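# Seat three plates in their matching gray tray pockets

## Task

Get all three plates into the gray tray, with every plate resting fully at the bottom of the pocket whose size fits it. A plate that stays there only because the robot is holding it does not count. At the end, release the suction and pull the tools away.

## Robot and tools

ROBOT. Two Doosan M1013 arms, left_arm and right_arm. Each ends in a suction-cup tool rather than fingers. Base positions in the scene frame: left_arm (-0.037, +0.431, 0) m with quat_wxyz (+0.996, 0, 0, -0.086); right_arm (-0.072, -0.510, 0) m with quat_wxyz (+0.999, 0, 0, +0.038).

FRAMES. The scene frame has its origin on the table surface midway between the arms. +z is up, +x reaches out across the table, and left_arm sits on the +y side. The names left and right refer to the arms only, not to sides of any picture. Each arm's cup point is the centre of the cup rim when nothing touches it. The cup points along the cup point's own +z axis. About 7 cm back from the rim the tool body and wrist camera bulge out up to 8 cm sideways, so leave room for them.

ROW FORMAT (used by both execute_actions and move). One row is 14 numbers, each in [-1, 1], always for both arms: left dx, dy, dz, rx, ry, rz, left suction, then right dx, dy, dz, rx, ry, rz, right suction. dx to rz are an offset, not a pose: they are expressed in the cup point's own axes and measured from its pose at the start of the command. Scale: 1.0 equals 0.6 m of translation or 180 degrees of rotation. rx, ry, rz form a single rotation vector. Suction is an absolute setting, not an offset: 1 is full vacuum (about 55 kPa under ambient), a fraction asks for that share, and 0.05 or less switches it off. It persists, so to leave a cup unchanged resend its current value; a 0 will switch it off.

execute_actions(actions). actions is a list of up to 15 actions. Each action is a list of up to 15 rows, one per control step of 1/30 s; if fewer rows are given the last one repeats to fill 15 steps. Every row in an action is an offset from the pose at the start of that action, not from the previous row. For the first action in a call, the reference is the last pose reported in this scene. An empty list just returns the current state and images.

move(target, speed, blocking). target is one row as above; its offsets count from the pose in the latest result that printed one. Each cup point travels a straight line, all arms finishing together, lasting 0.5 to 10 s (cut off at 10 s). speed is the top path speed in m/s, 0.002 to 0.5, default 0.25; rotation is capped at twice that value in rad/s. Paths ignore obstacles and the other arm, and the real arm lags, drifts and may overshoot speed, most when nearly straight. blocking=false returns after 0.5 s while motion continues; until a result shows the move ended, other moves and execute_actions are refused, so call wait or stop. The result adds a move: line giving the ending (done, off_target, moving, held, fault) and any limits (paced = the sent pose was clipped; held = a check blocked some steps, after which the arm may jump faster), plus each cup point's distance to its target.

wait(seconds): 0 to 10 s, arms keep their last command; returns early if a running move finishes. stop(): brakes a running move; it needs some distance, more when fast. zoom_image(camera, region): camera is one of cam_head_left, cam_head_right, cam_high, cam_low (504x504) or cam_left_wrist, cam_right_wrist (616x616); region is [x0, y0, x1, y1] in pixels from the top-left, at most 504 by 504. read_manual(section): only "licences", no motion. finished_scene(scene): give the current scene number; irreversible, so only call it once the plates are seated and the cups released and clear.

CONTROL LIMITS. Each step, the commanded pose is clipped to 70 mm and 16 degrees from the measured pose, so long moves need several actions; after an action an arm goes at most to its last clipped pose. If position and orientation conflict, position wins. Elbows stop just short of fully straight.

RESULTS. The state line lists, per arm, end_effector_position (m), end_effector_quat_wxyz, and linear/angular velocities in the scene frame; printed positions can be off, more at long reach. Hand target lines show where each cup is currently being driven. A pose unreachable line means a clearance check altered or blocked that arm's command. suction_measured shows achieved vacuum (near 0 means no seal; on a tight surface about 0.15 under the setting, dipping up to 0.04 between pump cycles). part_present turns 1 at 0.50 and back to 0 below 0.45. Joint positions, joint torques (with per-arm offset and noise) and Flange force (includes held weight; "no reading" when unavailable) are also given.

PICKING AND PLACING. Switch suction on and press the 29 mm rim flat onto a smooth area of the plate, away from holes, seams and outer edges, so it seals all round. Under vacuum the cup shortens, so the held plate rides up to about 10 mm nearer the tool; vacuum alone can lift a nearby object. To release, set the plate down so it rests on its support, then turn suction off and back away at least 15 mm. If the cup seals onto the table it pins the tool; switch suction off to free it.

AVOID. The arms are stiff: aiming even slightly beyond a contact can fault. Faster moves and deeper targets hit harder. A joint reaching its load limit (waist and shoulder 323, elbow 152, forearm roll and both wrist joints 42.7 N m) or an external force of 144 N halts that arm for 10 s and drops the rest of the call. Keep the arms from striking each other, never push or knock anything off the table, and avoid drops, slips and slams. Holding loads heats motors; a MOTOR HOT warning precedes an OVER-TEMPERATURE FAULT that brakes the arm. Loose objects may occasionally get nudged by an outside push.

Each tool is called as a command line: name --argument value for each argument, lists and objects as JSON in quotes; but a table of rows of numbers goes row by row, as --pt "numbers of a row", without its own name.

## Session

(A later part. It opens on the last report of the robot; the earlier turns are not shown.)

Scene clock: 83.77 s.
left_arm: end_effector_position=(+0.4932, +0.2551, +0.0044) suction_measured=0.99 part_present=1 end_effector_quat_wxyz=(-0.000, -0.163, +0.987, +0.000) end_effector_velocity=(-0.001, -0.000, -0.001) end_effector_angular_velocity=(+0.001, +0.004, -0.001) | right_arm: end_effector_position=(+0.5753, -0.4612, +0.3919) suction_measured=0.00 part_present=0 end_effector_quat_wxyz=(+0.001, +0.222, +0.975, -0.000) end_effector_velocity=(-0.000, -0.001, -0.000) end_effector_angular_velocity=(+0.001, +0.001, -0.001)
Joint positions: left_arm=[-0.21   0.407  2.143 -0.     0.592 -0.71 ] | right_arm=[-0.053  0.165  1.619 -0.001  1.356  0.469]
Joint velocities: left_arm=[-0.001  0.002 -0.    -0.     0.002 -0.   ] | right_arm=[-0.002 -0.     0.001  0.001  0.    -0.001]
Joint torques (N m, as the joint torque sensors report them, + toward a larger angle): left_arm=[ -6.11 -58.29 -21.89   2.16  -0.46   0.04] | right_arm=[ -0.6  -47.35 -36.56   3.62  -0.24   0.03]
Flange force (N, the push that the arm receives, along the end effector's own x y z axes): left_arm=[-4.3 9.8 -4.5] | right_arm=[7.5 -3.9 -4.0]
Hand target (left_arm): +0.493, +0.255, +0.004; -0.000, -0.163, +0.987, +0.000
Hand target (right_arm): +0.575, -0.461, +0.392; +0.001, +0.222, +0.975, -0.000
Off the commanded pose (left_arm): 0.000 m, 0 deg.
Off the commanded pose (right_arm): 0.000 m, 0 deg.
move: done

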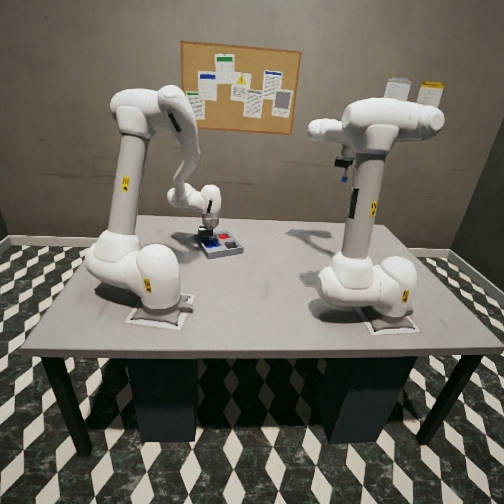

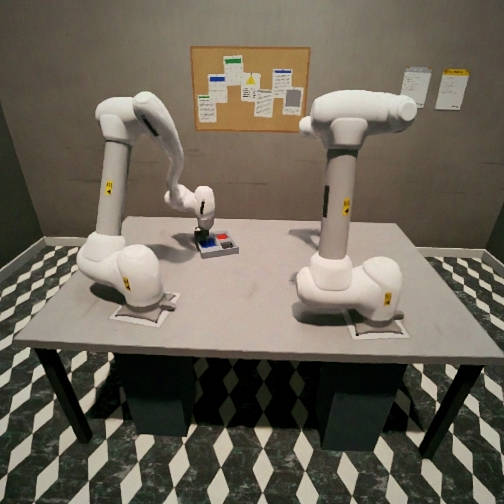

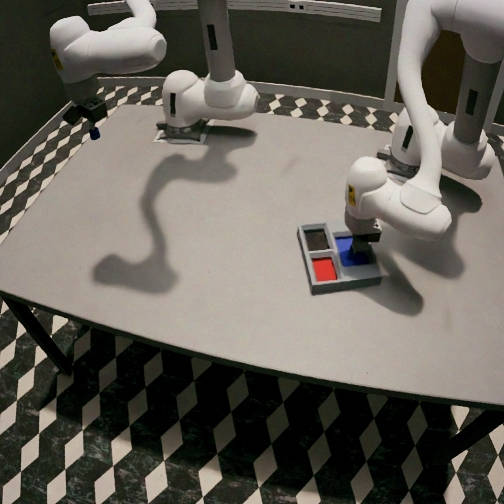

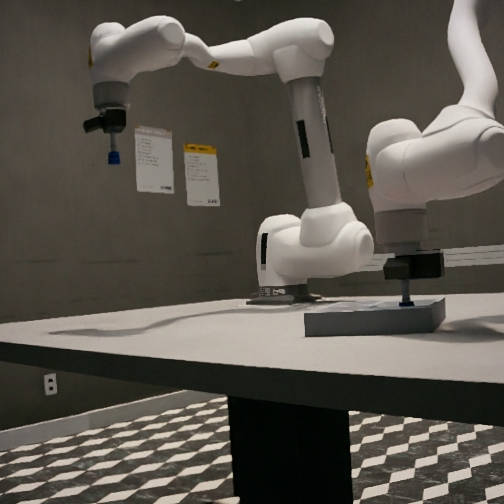

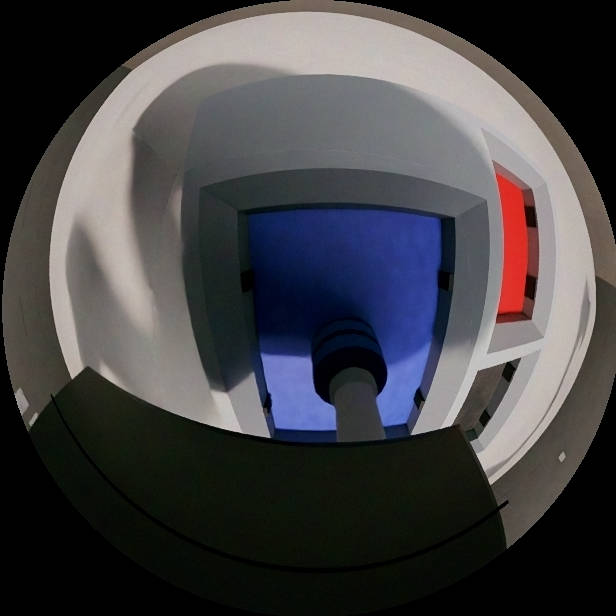

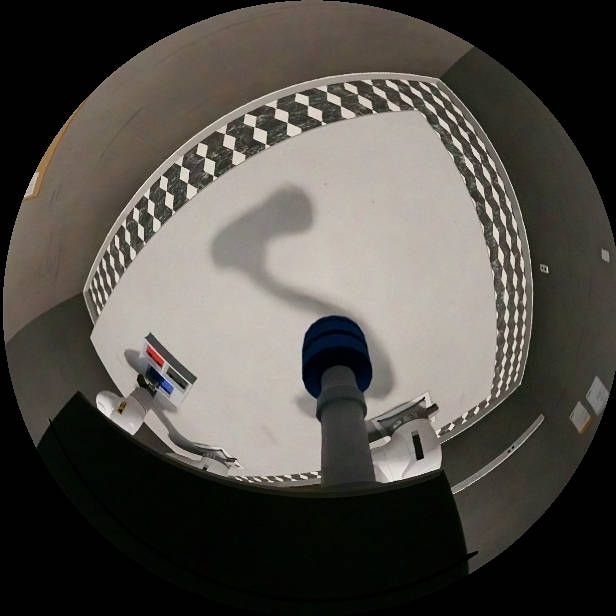

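move --target '[0,0,0.004,0,0,0,1,0,0,0,0,0,0,0]' --speed 0.005

execute_actions --actions '[[[0,0,0,0,0,0,0,0,0,0,0,0,0,0]]]'

Scene clock: 87.60 s.
left_arm: end_effector_position=(+0.4932, +0.2551, +0.0021) suction_measured=0.99 part_present=1 end_effector_quat_wxyz=(-0.000, -0.163, +0.987, +0.000) end_effector_velocity=(+0.000, -0.000, +0.000) end_effector_angular_velocity=(+0.000, +0.000, +0.002) | right_arm: end_effector_position=(+0.5753, -0.4612, +0.3919) suction_measured=0.00 part_present=0 end_effector_quat_wxyz=(+0.001, +0.222, +0.975, -0.000) end_effector_velocity=(+0.000, +0.000, +0.000) end_effector_angular_velocity=(-0.001, -0.001, +0.000)
Joint positions: left_arm=[-0.21   0.411  2.143 -0.     0.588 -0.71 ] | right_arm=[-0.053  0.165  1.619 -0.001  1.356  0.469]
Joint velocities: left_arm=[-0.     0.    -0.001 -0.     0.001 -0.002] | right_arm=[ 0.001 -0.    -0.001 -0.001  0.     0.001]
Joint torques (N m, as the joint torque sensors report them, + toward a larger angle): left_arm=[ -3.52 -51.35 -19.67   2.13  -0.67   0.14] | right_arm=[  0.2  -47.77 -36.47   3.74  -0.27  -0.02]
Flange force (N, the push that the arm receives, along the end effector's own x y z axes): left_arm=[1.5 8.6 -17.9] | right_arm=[6.5 -4.0 -4.1]
Hand target (left_arm): +0.493, +0.255, +0.002; -0.000, -0.163, +0.987, +0.000
Hand target (right_arm): +0.575, -0.461, +0.392; +0.001, +0.222, +0.975, -0.000
Off the commanded pose (left_arm): 0.000 m, 0 deg.
Off the commanded pose (right_arm): 0.000 m, 0 deg.
move: done

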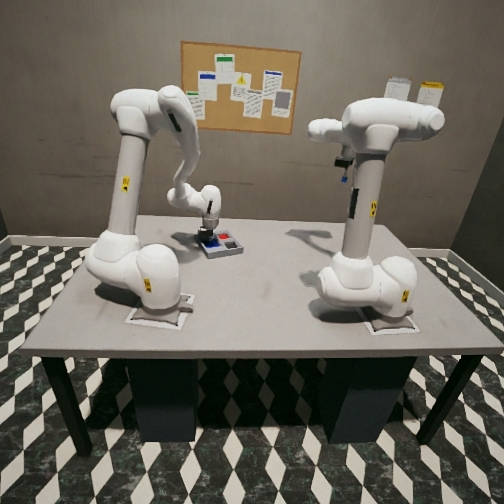

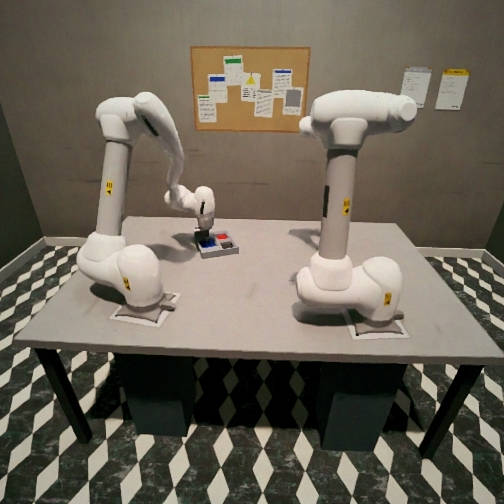

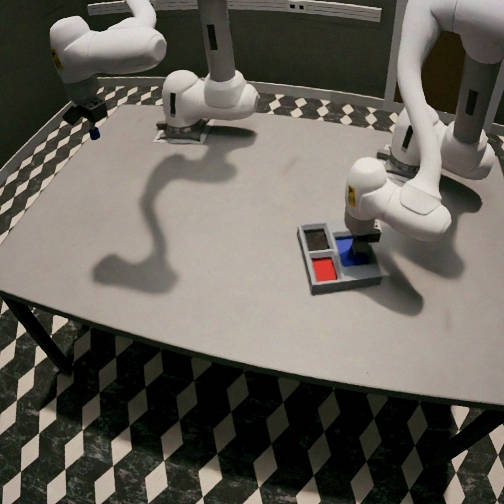

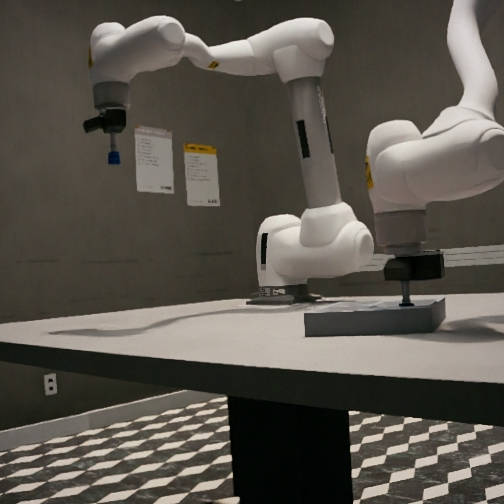

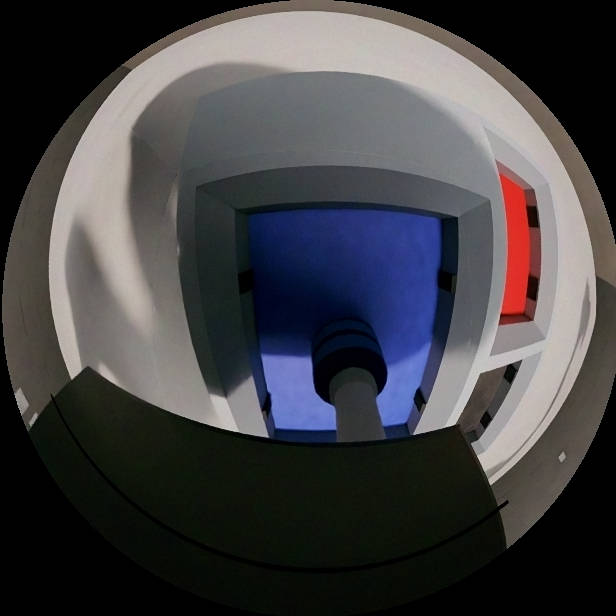

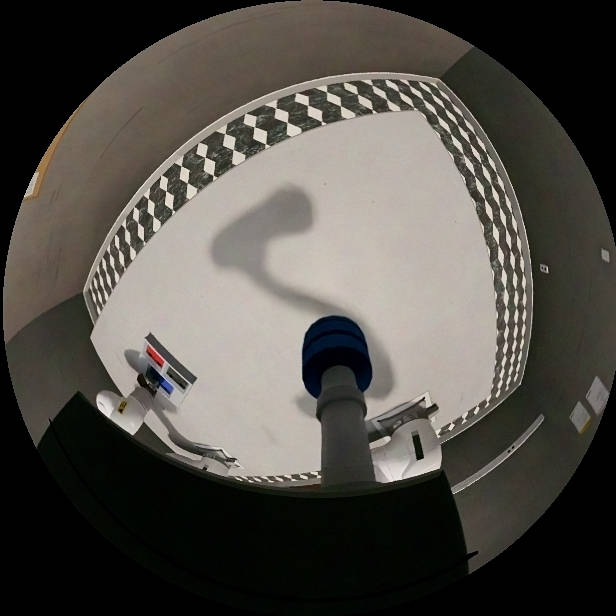

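Scene clock: 88.10 s.
left_arm: end_effector_position=(+0.4932, +0.2551, +0.0021) suction_measured=0.00 part_present=0 end_effector_quat_wxyz=(-0.000, -0.163, +0.987, +0.000) end_effector_velocity=(+0.001, +0.000, +0.000) end_effector_angular_velocity=(-0.000, -0.001, -0.001) | right_arm: end_effector_position=(+0.5753, -0.4612, +0.3919) suction_measured=0.00 part_present=0 end_effector_quat_wxyz=(+0.001, +0.222, +0.975, -0.000) end_effector_velocity=(-0.000, -0.000, -0.000) end_effector_angular_velocity=(-0.000, +0.001, -0.001)
Joint positions: left_arm=[-0.21   0.411  2.143 -0.     0.588 -0.71 ] | right_arm=[-0.053  0.165  1.619 -0.001  1.356  0.469]
Joint velocities: left_arm=[ 0.001 -0.    -0.    -0.    -0.     0.002] | right_arm=[-0.     0.     0.    -0.     0.     0.001]
Joint torques (N m, as the joint torque sensors report them, + toward a larger angle): left_arm=[ -5.17 -42.79 -16.38   1.96  -1.42  -0.16] | right_arm=[ -0.1  -47.44 -36.24   3.64  -0.16   0.07]
Flange force (N, the push that the arm receives, along the end effector's own x y z axes): left_arm=[0.9 12.7 -33.8] | right_arm=[7.0 -3.8 -4.3]
Hand target (left_arm): +0.493, +0.255, +0.002; -0.000, -0.163, +0.987, +0.000
Hand target (right_arm): +0.575, -0.461, +0.392; +0.001, +0.222, +0.975, -0.000
Off the commanded pose (left_arm): 0.000 m, 0 deg.
Off the commanded pose (right_arm): 0.000 m, 0 deg.

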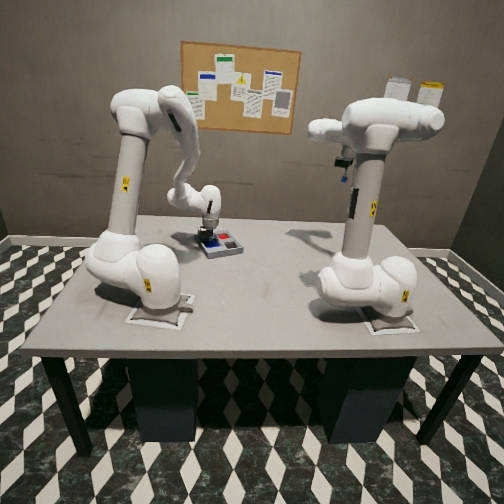

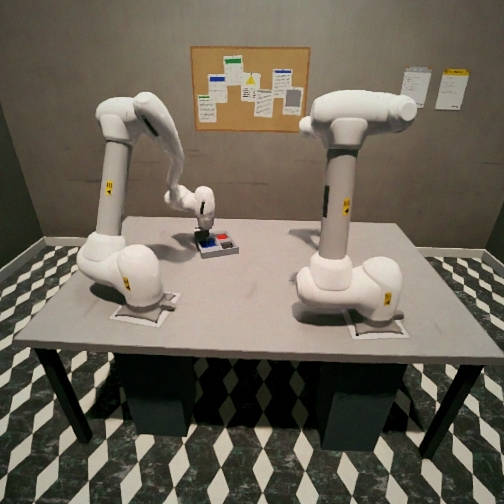

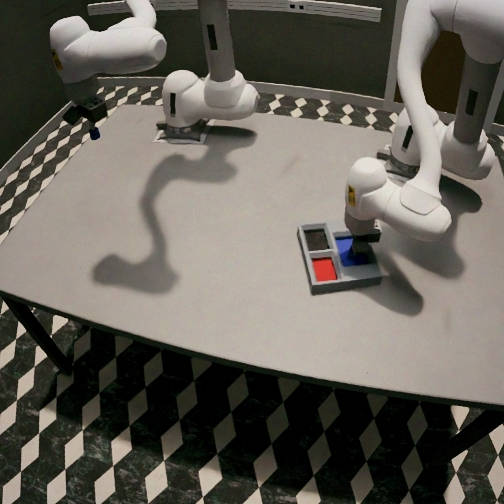

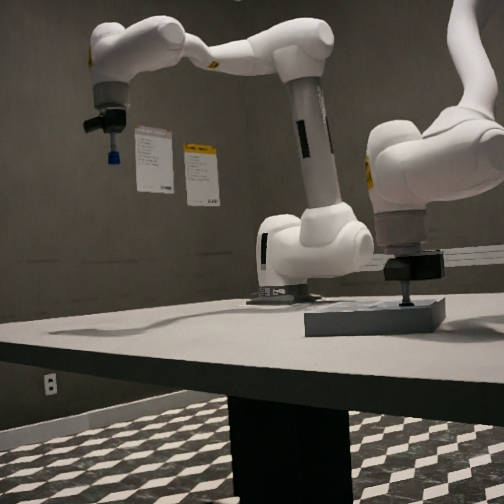

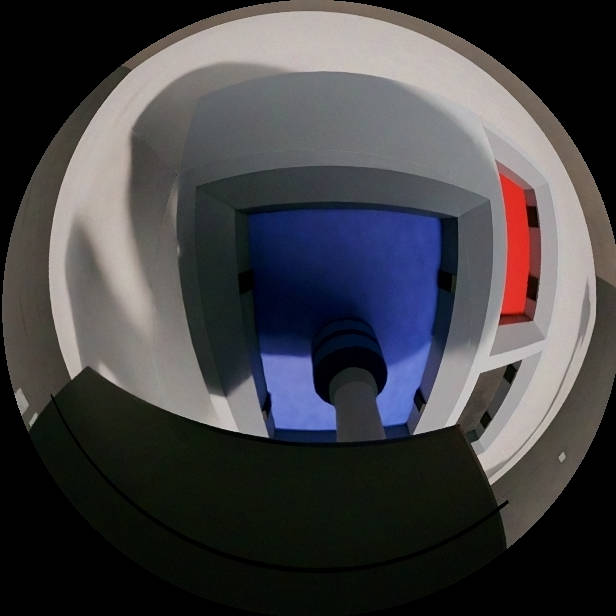

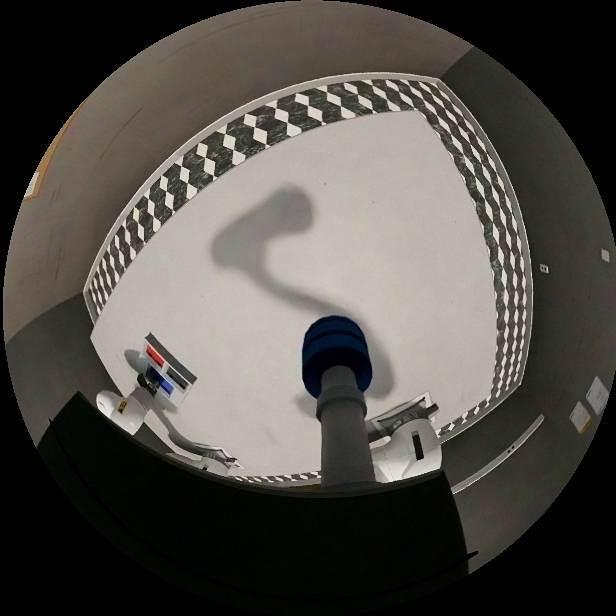

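move --target '[0,0,-0.3,0,0,0,0,0,0,0,0,0,0,0]'

finished_scene --scene 1

Scene clock: 91.37 s.
left_arm: end_effector_position=(+0.4932, +0.2551, +0.1820) suction_measured=0.00 part_present=0 end_effector_quat_wxyz=(-0.000, -0.163, +0.987, +0.000) end_effector_velocity=(-0.000, -0.000, +0.001) end_effector_angular_velocity=(-0.000, -0.000, +0.002) | right_arm: end_effector_position=(+0.5753, -0.4612, +0.3919) suction_measured=0.00 part_present=0 end_effector_quat_wxyz=(+0.001, +0.222, +0.975, -0.000) end_effector_velocity=(-0.000, -0.000, +0.000) end_effector_angular_velocity=(+0.000, -0.000, -0.000)
Joint positions: left_arm=[-0.21   0.17   2.028 -0.     0.944 -0.71 ] | right_arm=[-0.053  0.165  1.619 -0.001  1.356  0.469]
Joint velocities: left_arm=[-0.    -0.001 -0.    -0.     0.001 -0.002] | right_arm=[-0. -0.  0.  0. -0.  0.]
Joint torques (N m, as the joint torque sensors report them, + toward a larger angle): left_arm=[ -3.95 -46.81 -32.19   3.52  -0.41  -0.09] | right_arm=[ -0.23 -47.91 -36.36   3.69  -0.27  -0.01]
Flange force (N, the push that the arm receives, along the end effector's own x y z axes): left_arm=[-1.9 7.9 -1.1] | right_arm=[6.7 -3.4 -4.3]
Hand target (left_arm): +0.493, +0.255, +0.182; -0.000, -0.163, +0.987, +0.000
Hand target (right_arm): +0.575, -0.461, +0.392; +0.001, +0.222, +0.975, -0.000
Off the commanded pose (left_arm): 0.000 m, 0 deg.
Off the commanded pose (right_arm): 0.000 m, 0 deg.
move: done

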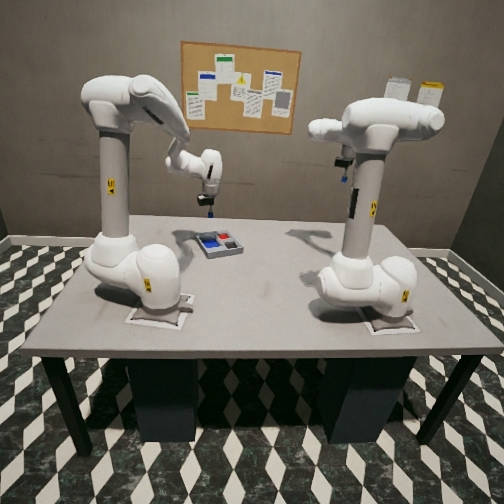

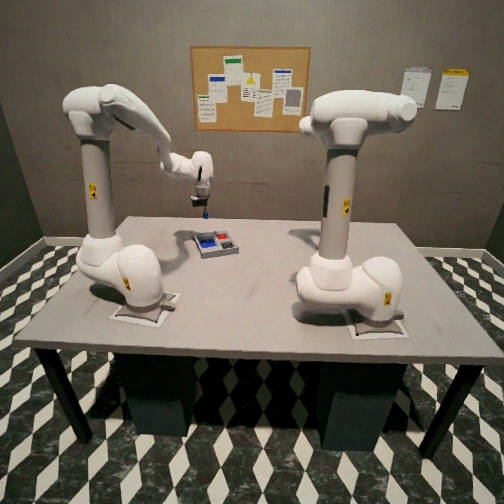

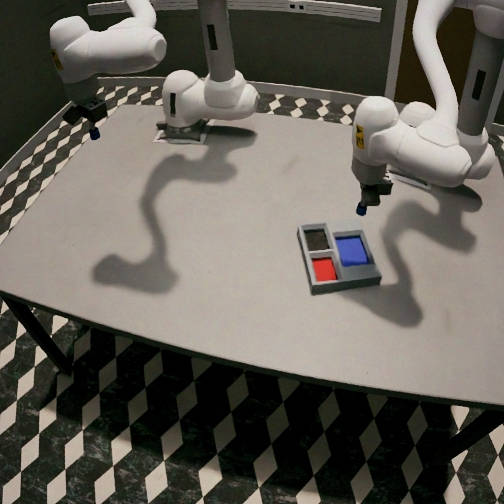

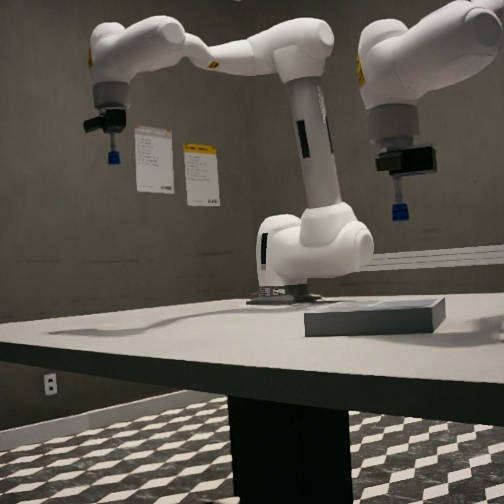

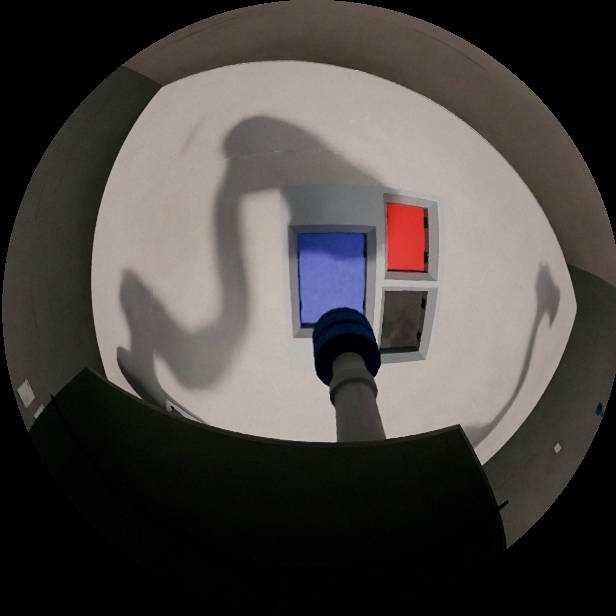

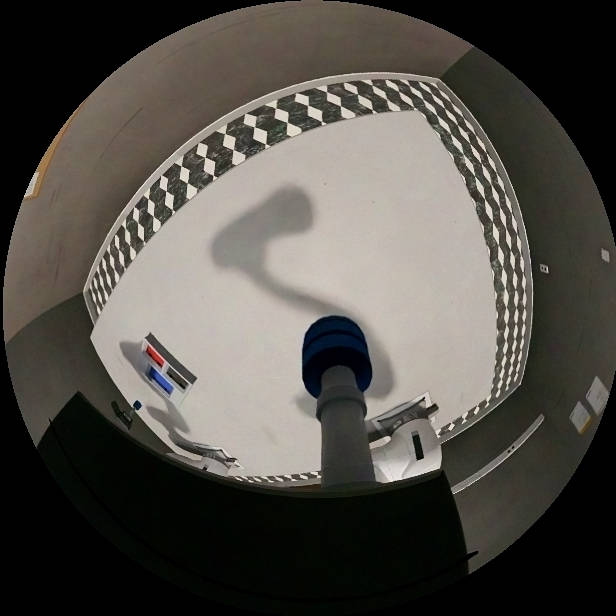

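The scene is finished: the task was done.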